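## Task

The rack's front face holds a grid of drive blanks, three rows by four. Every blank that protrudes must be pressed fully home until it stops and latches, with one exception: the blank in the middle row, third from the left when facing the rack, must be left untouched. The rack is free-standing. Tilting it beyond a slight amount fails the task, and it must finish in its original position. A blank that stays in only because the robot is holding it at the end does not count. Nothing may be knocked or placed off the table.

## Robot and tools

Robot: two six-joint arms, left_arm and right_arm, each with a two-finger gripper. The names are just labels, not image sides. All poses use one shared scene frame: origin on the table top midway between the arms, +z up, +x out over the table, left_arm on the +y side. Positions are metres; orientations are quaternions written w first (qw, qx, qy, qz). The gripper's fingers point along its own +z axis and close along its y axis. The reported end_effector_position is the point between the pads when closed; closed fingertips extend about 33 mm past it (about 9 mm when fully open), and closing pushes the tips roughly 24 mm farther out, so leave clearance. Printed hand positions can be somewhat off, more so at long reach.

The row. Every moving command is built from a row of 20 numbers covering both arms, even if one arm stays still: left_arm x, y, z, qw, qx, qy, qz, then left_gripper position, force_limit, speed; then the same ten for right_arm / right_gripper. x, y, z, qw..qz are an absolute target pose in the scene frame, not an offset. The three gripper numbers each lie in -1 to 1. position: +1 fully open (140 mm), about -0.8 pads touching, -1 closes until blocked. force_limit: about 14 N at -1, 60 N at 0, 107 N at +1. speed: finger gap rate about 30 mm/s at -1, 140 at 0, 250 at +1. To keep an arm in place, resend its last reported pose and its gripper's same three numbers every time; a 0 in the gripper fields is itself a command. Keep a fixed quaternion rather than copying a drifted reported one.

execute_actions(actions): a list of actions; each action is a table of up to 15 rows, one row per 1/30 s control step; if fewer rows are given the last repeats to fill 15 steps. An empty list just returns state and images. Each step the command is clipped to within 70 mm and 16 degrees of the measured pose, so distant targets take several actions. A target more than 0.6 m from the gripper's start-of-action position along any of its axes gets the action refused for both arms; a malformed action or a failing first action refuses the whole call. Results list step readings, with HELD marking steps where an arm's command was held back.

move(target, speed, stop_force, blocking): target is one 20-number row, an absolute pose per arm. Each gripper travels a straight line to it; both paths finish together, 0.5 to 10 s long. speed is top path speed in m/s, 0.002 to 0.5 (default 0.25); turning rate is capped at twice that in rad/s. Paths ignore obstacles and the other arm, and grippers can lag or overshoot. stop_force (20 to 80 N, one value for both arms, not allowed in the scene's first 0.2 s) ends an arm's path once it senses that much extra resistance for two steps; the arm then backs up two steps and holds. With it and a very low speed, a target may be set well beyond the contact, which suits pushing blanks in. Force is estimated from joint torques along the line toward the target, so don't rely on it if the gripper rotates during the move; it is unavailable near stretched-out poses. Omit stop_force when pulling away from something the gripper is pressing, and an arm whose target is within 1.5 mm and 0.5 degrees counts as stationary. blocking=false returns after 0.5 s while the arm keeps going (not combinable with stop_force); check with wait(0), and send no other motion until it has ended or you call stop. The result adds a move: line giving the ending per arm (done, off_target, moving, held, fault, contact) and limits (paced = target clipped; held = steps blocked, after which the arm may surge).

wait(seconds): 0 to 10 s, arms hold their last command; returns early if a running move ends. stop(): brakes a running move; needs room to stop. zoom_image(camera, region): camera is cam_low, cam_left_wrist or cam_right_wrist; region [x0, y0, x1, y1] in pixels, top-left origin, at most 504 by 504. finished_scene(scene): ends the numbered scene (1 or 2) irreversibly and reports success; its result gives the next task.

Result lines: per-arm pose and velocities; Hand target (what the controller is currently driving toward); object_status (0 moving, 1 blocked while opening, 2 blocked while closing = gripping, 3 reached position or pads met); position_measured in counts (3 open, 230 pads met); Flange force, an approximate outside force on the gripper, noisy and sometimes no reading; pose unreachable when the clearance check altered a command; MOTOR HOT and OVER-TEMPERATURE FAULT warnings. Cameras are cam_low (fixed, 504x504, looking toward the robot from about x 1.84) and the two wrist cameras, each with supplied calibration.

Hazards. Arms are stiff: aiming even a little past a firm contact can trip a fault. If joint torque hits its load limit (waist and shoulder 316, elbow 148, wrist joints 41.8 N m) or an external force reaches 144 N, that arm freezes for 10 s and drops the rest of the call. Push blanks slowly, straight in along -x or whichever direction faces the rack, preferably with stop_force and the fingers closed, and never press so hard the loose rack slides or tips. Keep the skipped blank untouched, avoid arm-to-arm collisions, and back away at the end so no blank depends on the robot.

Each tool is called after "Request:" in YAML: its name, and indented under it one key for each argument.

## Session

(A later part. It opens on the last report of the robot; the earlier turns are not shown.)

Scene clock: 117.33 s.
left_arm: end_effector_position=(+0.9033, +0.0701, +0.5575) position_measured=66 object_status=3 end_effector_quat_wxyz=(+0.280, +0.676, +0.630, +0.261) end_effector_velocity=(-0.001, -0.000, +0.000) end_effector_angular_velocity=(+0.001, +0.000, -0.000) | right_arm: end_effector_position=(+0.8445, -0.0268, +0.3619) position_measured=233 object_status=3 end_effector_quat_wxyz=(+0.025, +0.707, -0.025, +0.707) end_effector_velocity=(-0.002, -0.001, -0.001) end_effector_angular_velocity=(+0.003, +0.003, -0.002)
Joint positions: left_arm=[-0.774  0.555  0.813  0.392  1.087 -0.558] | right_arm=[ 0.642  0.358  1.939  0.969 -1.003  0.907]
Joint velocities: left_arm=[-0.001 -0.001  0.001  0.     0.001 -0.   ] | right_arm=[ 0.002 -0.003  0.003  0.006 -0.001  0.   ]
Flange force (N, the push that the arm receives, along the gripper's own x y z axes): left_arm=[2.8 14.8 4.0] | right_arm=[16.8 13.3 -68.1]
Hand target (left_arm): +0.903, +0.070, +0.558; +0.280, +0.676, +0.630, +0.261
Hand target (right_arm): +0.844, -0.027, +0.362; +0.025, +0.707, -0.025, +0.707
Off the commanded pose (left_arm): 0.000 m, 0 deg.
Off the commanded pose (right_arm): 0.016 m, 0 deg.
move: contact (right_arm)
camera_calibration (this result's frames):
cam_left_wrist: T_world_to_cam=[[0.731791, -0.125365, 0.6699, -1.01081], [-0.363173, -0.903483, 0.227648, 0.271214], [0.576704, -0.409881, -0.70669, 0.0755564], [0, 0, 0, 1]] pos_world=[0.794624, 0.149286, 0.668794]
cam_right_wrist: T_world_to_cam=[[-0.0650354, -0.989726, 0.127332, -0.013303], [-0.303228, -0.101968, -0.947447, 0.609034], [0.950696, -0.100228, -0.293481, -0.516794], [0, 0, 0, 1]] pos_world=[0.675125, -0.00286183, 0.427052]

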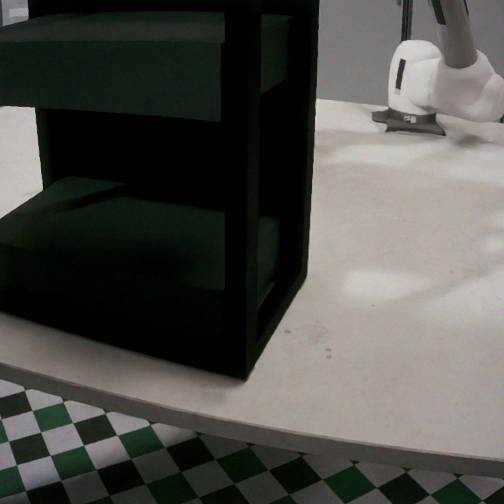

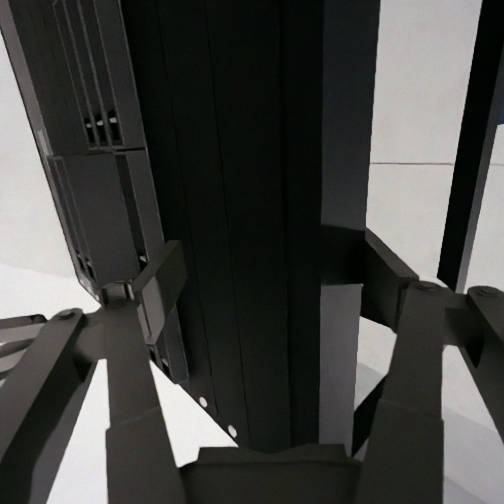

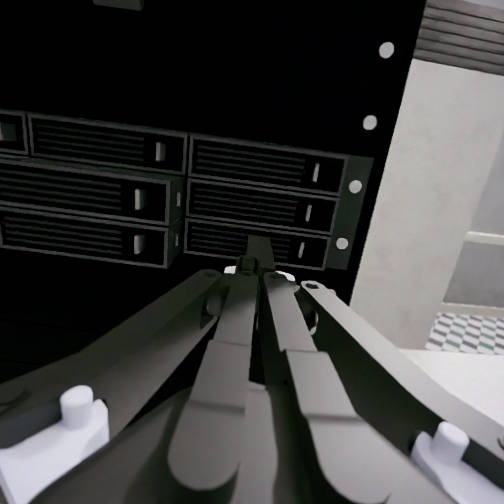

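Request:
move:
  target: [0.9032,0.0701,0.5576,0.28,0.676,0.63,0.261,0.5,0,0,0.79,-0.02,0.355,0.025,0.707,-0.025,0.707,-1,0,0]
  speed: 0.1

Request:
move:
  target: [0.9032,0.0701,0.5576,0.28,0.676,0.63,0.261,0.5,0,0,0.80,0.092,0.355,0.025,0.707,-0.025,0.707,-1,0,0]
  speed: 0.12

Request:
move:
  target: [0.9032,0.0701,0.5576,0.28,0.676,0.63,0.261,0.5,0,0,0.835,0.0895,0.355,0.025,0.707,-0.025,0.707,-1,0,0]
  speed: 0.02
  stop_force: 35

Scene clock: 126.83 s.
left_arm: end_effector_position=(+0.9031, +0.0701, +0.5577) position_measured=66 object_status=3 end_effector_quat_wxyz=(+0.280, +0.676, +0.630, +0.261) end_effector_velocity=(+0.000, +0.002, -0.000) end_effector_angular_velocity=(+0.002, +0.000, +0.002) | right_arm: end_effector_position=(+0.7900, -0.0200, +0.3549) position_measured=233 object_status=3 end_effector_quat_wxyz=(+0.025, +0.707, -0.025, +0.707) end_effector_velocity=(-0.001, -0.001, +0.001) end_effector_angular_velocity=(+0.001, -0.001, -0.000)
Joint positions: left_arm=[-0.774  0.554  0.813  0.392  1.087 -0.558] | right_arm=[ 0.71   0.323  2.009  1.013 -1.064  0.909]
Joint velocities: left_arm=[ 0.001 -0.001  0.001  0.001  0.001  0.   ] | right_arm=[ 0.001 -0.002  0.002  0.001 -0.     0.   ]
Flange force (N, the push that the arm receives, along the gripper's own x y z axes): left_arm=[5.4 -3.2 -8.7] | right_arm=[3.0 -0.5 3.2]
Hand target (left_arm): +0.903, +0.070, +0.558; +0.280, +0.676, +0.630, +0.261
Hand target (right_arm): +0.790, -0.020, +0.355; +0.025, +0.707, -0.025, +0.707
Off the commanded pose (left_arm): 0.000 m, 0 deg.
Off the commanded pose (right_arm): 0.000 m, 0 deg.
move: done
camera_calibration (this result's frames):
cam_left_wrist: T_world_to_cam=[[0.731824, -0.125354, 0.669866, -1.0108], [-0.363222, -0.903436, 0.227755, 0.271024], [0.576631, -0.409987, -0.706688, 0.0758338], [0, 0, 0, 1]] pos_world=[0.794445, 0.149235, 0.668967]
cam_right_wrist: T_world_to_cam=[[-0.0652913, -0.989746, 0.127042, -0.0089292], [-0.30344, -0.101592, -0.947419, 0.586806], [0.950611, -0.100408, -0.293695, -0.466242], [0, 0, 0, 1]] pos_world=[0.620692, 0.00396267, 0.420153]

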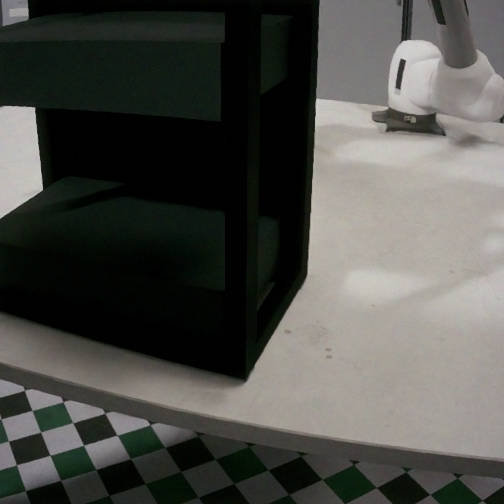

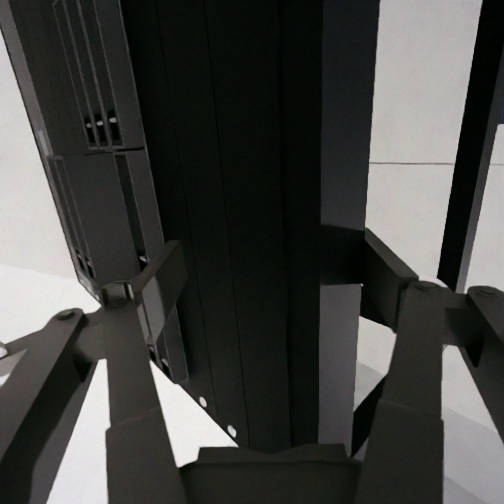

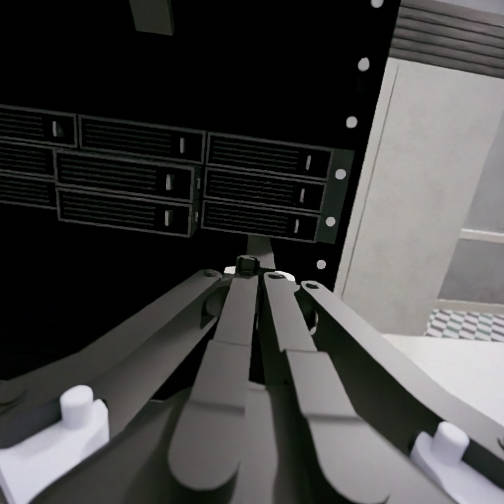

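Scene clock: 128.17 s.
left_arm: end_effector_position=(+0.9032, +0.0701, +0.5576) position_measured=66 object_status=3 end_effector_quat_wxyz=(+0.280, +0.676, +0.630, +0.261) end_effector_velocity=(+0.000, -0.000, +0.002) end_effector_angular_velocity=(-0.001, -0.002, -0.000) | right_arm: end_effector_position=(+0.7998, +0.0920, +0.3550) position_measured=233 object_status=3 end_effector_quat_wxyz=(+0.025, +0.707, -0.025, +0.707) end_effector_velocity=(+0.000, +0.000, +0.003) end_effector_angular_velocity=(+0.003, -0.002, -0.001)
Joint positions: left_arm=[-0.774  0.554  0.813  0.392  1.087 -0.558] | right_arm=[ 0.817  0.441  1.825  1.136 -1.103  0.801]
Joint velocities: left_arm=[-0.     0.    -0.002  0.     0.    -0.   ] | right_arm=[ 0.    -0.001 -0.002  0.001 -0.001 -0.001]
Flange force (N, the push that the arm receives, along the gripper's own x y z axes): left_arm=[3.5 -1.4 -9.7] | right_arm=[2.6 -6.5 -1.1]
Hand target (left_arm): +0.903, +0.070, +0.558; +0.280, +0.676, +0.630, +0.261
Hand target (right_arm): +0.800, +0.092, +0.355; +0.025, +0.707, -0.025, +0.707
Off the commanded pose (left_arm): 0.000 m, 0 deg.
Off the commanded pose (right_arm): 0.000 m, 0 deg.
move: done
camera_calibration (this result's frames):
cam_left_wrist: T_world_to_cam=[[0.731868, -0.125342, 0.66982, -1.0108], [-0.363164, -0.903463, 0.227743, 0.271044], [0.576612, -0.409933, -0.706735, 0.0758108], [0, 0, 0, 1]] pos_world=[0.794493, 0.14926, 0.668904]
cam_right_wrist: T_world_to_cam=[[-0.0651732, -0.989763, 0.126969, 0.102486], [-0.303569, -0.101543, -0.947383, 0.601281], [0.950578, -0.100288, -0.293844, -0.464247], [0, 0, 0, 1]] pos_world=[0.630513, 0.115935, 0.420215]

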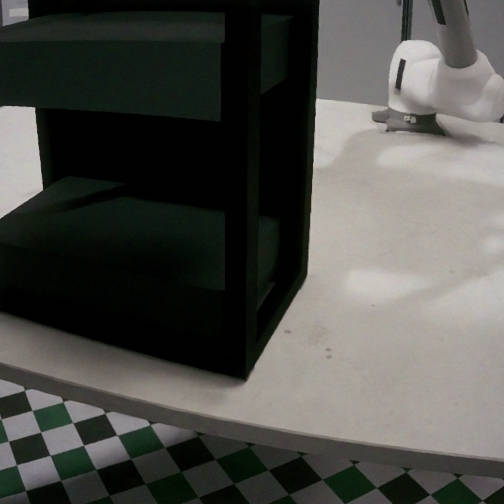

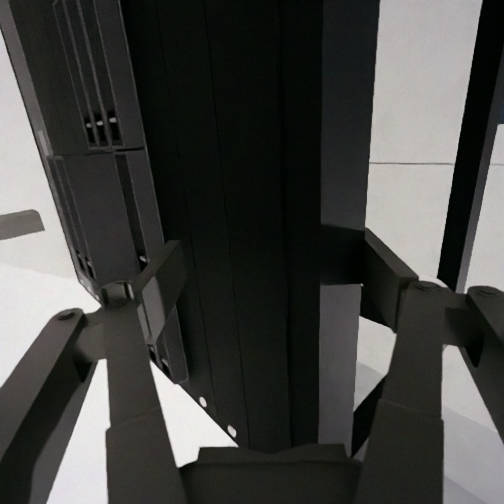

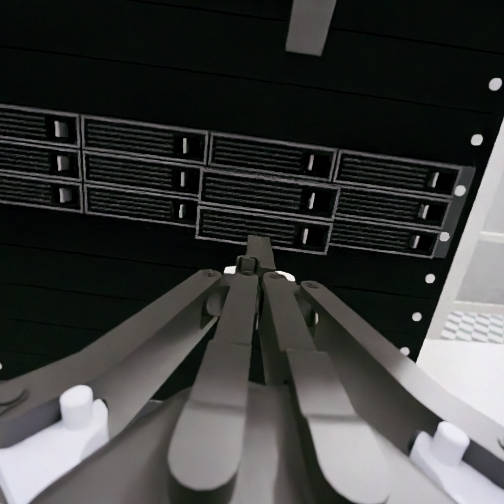

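Scene clock: 130.20 s.
left_arm: end_effector_position=(+0.9032, +0.0701, +0.5576) position_measured=66 object_status=3 end_effector_quat_wxyz=(+0.280, +0.676, +0.630, +0.261) end_effector_velocity=(-0.000, +0.000, +0.001) end_effector_angular_velocity=(-0.001, -0.001, -0.000) | right_arm: end_effector_position=(+0.8350, +0.0895, +0.3550) position_measured=233 object_status=3 end_effector_quat_wxyz=(+0.025, +0.707, -0.025, +0.707) end_effector_velocity=(+0.000, -0.000, +0.001) end_effector_angular_velocity=(+0.000, -0.000, +0.000)
Joint positions: left_arm=[-0.774  0.554  0.813  0.392  1.087 -0.558] | right_arm=[ 0.777  0.466  1.784  1.111 -1.068  0.8  ]
Joint velocities: left_arm=[-0.    -0.001 -0.     0.    -0.    -0.   ] | right_arm=[-0.    -0.001 -0.    -0.001  0.001 -0.   ]
Flange force (N, the push that the arm receives, along the gripper's own x y z axes): left_arm=[4.9 -0.2 -8.7] | right_arm=[-0.7 2.5 -2.1]
Hand target (left_arm): +0.903, +0.070, +0.558; +0.280, +0.676, +0.630, +0.261
Hand target (right_arm): +0.835, +0.090, +0.355; +0.025, +0.707, -0.025, +0.707
Off the commanded pose (left_arm): 0.000 m, 0 deg.
Off the commanded pose (right_arm): 0.000 m, 0 deg.
move: done
camera_calibration (this result's frames):
cam_left_wrist: T_world_to_cam=[[0.731869, -0.125338, 0.66982, -1.0108], [-0.363159, -0.903465, 0.227742, 0.27105], [0.576614, -0.409928, -0.706735, 0.0758012], [0, 0, 0, 1]] pos_world=[0.7945, 0.149265, 0.668897]
cam_right_wrist: T_world_to_cam=[[-0.065249, -0.989748, 0.127048, 0.102355], [-0.303253, -0.101629, -0.947475, 0.61153], [0.950673, -0.100349, -0.293513, -0.498047], [0, 0, 0, 1]] pos_world=[0.665608, 0.113477, 0.420222]

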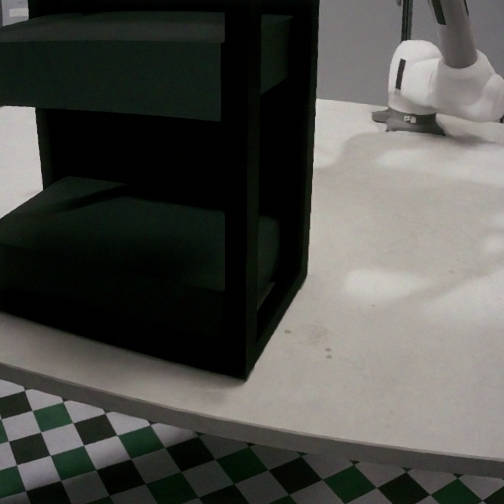

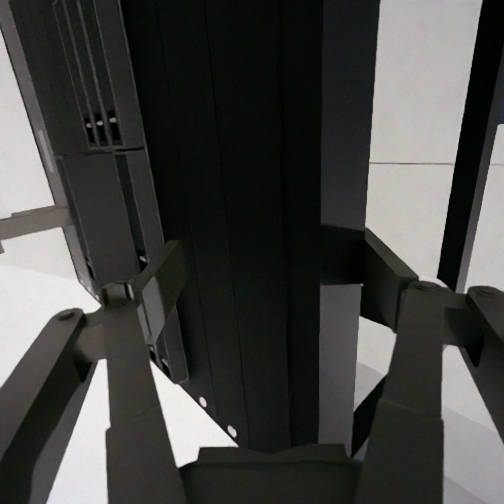

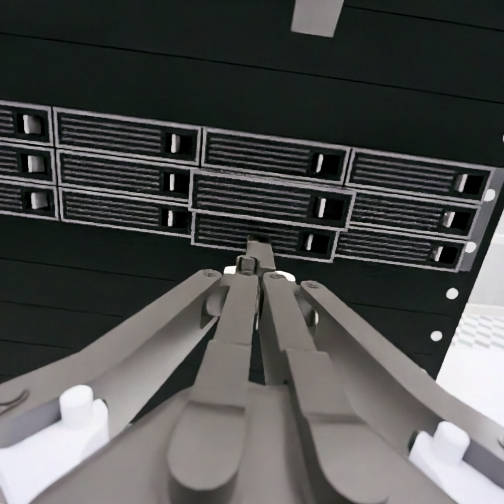

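Request:
move:
  target: [0.9032,0.0701,0.5576,0.28,0.676,0.63,0.261,0.5,0,0,0.868,0.087,0.355,0.025,0.707,-0.025,0.707,-1,0,0]
  speed: 0.01
  stop_force: 35

Request:
move:
  target: [0.9032,0.0701,0.60,0.28,0.676,0.63,0.261,0.5,0,0,0.78,0.093,0.34,0.025,0.707,-0.025,0.707,-1,0,0]
  speed: 0.1

Request:
zoom_image:
  camera: "cam_right_wrist"
  region: [150,90,480,260]

Scene clock: 141.13 s.
left_arm: end_effector_position=(+0.9033, +0.0701, +0.5576) position_measured=66 object_status=3 end_effector_quat_wxyz=(+0.280, +0.676, +0.630, +0.261) end_effector_velocity=(+0.000, -0.001, +0.000) end_effector_angular_velocity=(-0.001, -0.001, -0.001) | right_arm: end_effector_position=(+0.8541, +0.0882, +0.3548) position_measured=233 object_status=3 end_effector_quat_wxyz=(+0.025, +0.707, -0.025, +0.707) end_effector_velocity=(-0.002, -0.001, +0.001) end_effector_angular_velocity=(-0.001, -0.001, -0.001)
Joint positions: left_arm=[-0.774  0.555  0.813  0.392  1.087 -0.558] | right_arm=[ 0.756  0.481  1.76   1.098 -1.049  0.798]
Joint velocities: left_arm=[-0.     0.001 -0.001 -0.001 -0.001 -0.   ] | right_arm=[ 0.001 -0.003  0.003  0.    -0.002 -0.   ]
Flange force (N, the push that the arm receives, along the gripper's own x y z axes): left_arm=[4.2 14.1 4.3] | right_arm=[15.1 15.1 -50.2]
Hand target (left_arm): +0.903, +0.070, +0.558; +0.280, +0.676, +0.630, +0.261
Hand target (right_arm): +0.854, +0.088, +0.355; +0.025, +0.707, -0.025, +0.707
Off the commanded pose (left_arm): 0.000 m, 0 deg.
Off the commanded pose (right_arm): 0.014 m, 0 deg.
move: contact (right_arm)
camera_calibration (this result's frames):
cam_left_wrist: T_world_to_cam=[[0.731764, -0.125366, 0.669929, -1.01081], [-0.363244, -0.903439, 0.227709, 0.271134], [0.576694, -0.409977, -0.706642, 0.075644], [0, 0, 0, 1]] pos_world=[0.79454, 0.149244, 0.668886]
cam_right_wrist: T_world_to_cam=[[-0.064966, -0.989699, 0.127576, 0.101934], [-0.3032, -0.102224, -0.947428, 0.616988], [0.95071, -0.100232, -0.293436, -0.516535], [0, 0, 0, 1]] pos_world=[0.684768, 0.112182, 0.419978]

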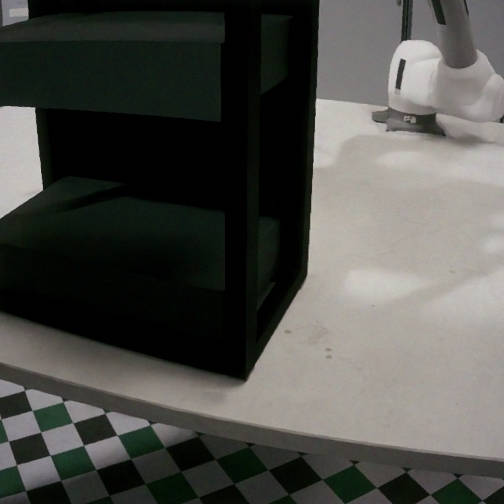

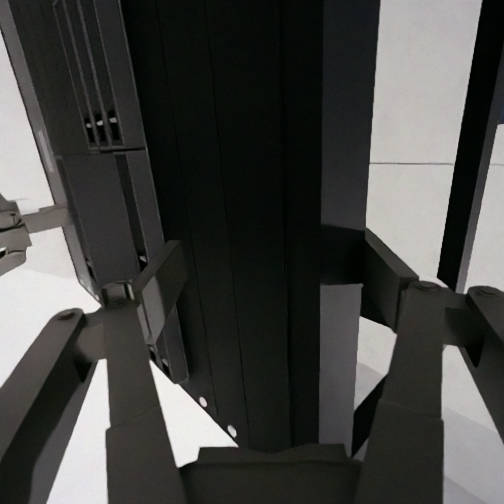

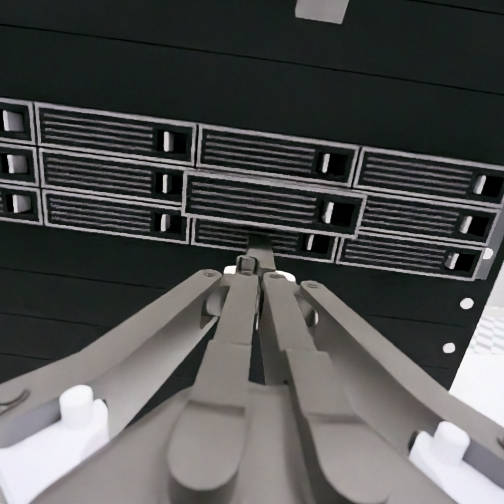

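Scene clock: 142.27 s.
left_arm: end_effector_position=(+0.9032, +0.0701, +0.5999) position_measured=66 object_status=3 end_effector_quat_wxyz=(+0.280, +0.676, +0.630, +0.261) end_effector_velocity=(-0.001, -0.001, +0.001) end_effector_angular_velocity=(-0.001, -0.001, -0.001) | right_arm: end_effector_position=(+0.7800, +0.0930, +0.3399) position_measured=233 object_status=3 end_effector_quat_wxyz=(+0.025, +0.707, -0.025, +0.707) end_effector_velocity=(-0.001, +0.000, -0.003) end_effector_angular_velocity=(-0.003, +0.002, +0.000)
Joint positions: left_arm=[-0.774  0.579  0.694  0.376  1.174 -0.519] | right_arm=[ 0.84   0.444  1.857  1.139 -1.133  0.827]
Joint velocities: left_arm=[-0.001 -0.    -0.001 -0.     0.     0.   ] | right_arm=[ 0.002  0.002  0.003  0.    -0.001  0.   ]
Flange force (N, the push that the arm receives, along the gripper's own x y z axes): left_arm=[3.9 -8.9 -2.8] | right_arm=[-0.1 -3.4 -0.4]
Hand target (left_arm): +0.903, +0.070, +0.600; +0.280, +0.676, +0.630, +0.261
Hand target (right_arm): +0.780, +0.093, +0.340; +0.025, +0.707, -0.025, +0.707
Off the commanded pose (left_arm): 0.000 m, 0 deg.
Off the commanded pose (right_arm): 0.000 m, 0 deg.
move: done
camera_calibration (this result's frames):
cam_left_wrist: T_world_to_cam=[[0.731886, -0.125357, 0.669798, -1.03919], [-0.363202, -0.903437, 0.227785, 0.261388], [0.576565, -0.409984, -0.706743, 0.105765], [0, 0, 0, 1]] pos_world=[0.794521, 0.149241, 0.711252]
cam_right_wrist: T_world_to_cam=[[-0.0653163, -0.989739, 0.127082, 0.104171], [-0.303454, -0.101621, -0.947412, 0.581041], [0.950605, -0.100445, -0.293703, -0.449792], [0, 0, 0, 1]] pos_world=[0.610697, 0.116969, 0.405142]

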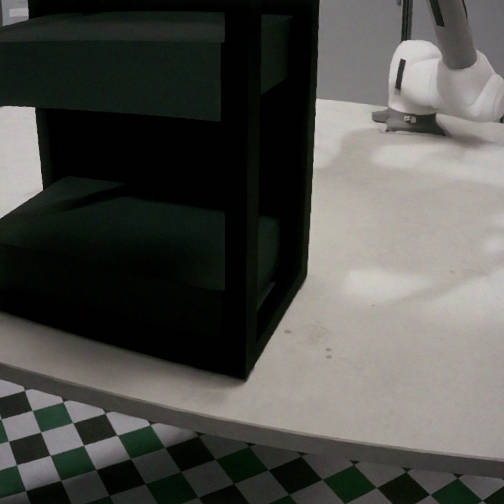

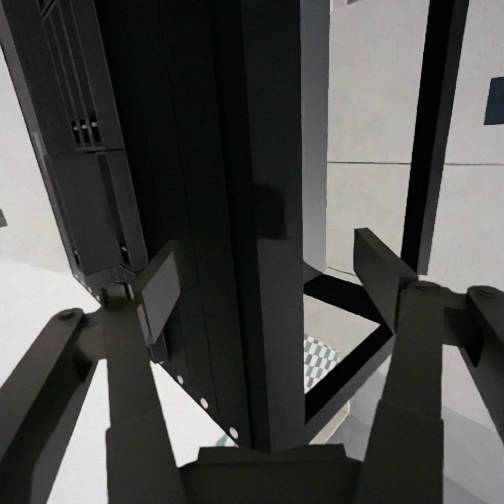

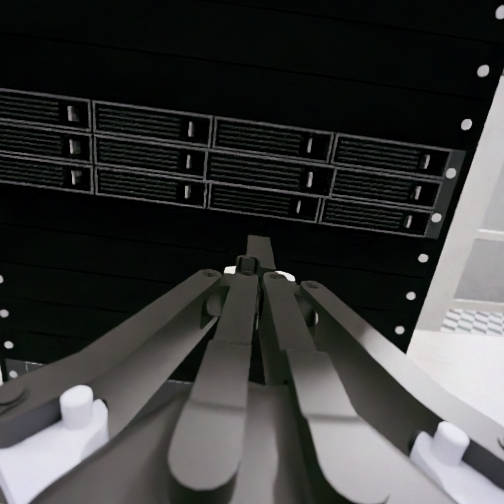

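Region (150, 90, 480, 260) of cam_right_wrist's 504x504 image, scaled by 1.527, with more detail than that image has; it fills the top 260 rows of this view, and the rest is white.

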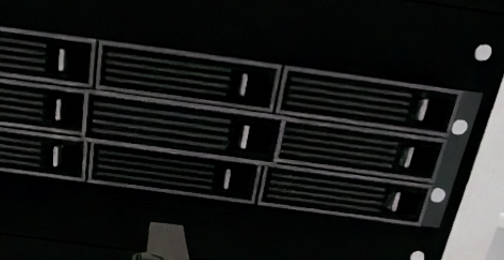

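Request:
finished_scene:
  scene: 1

The scene is finished: the task was done.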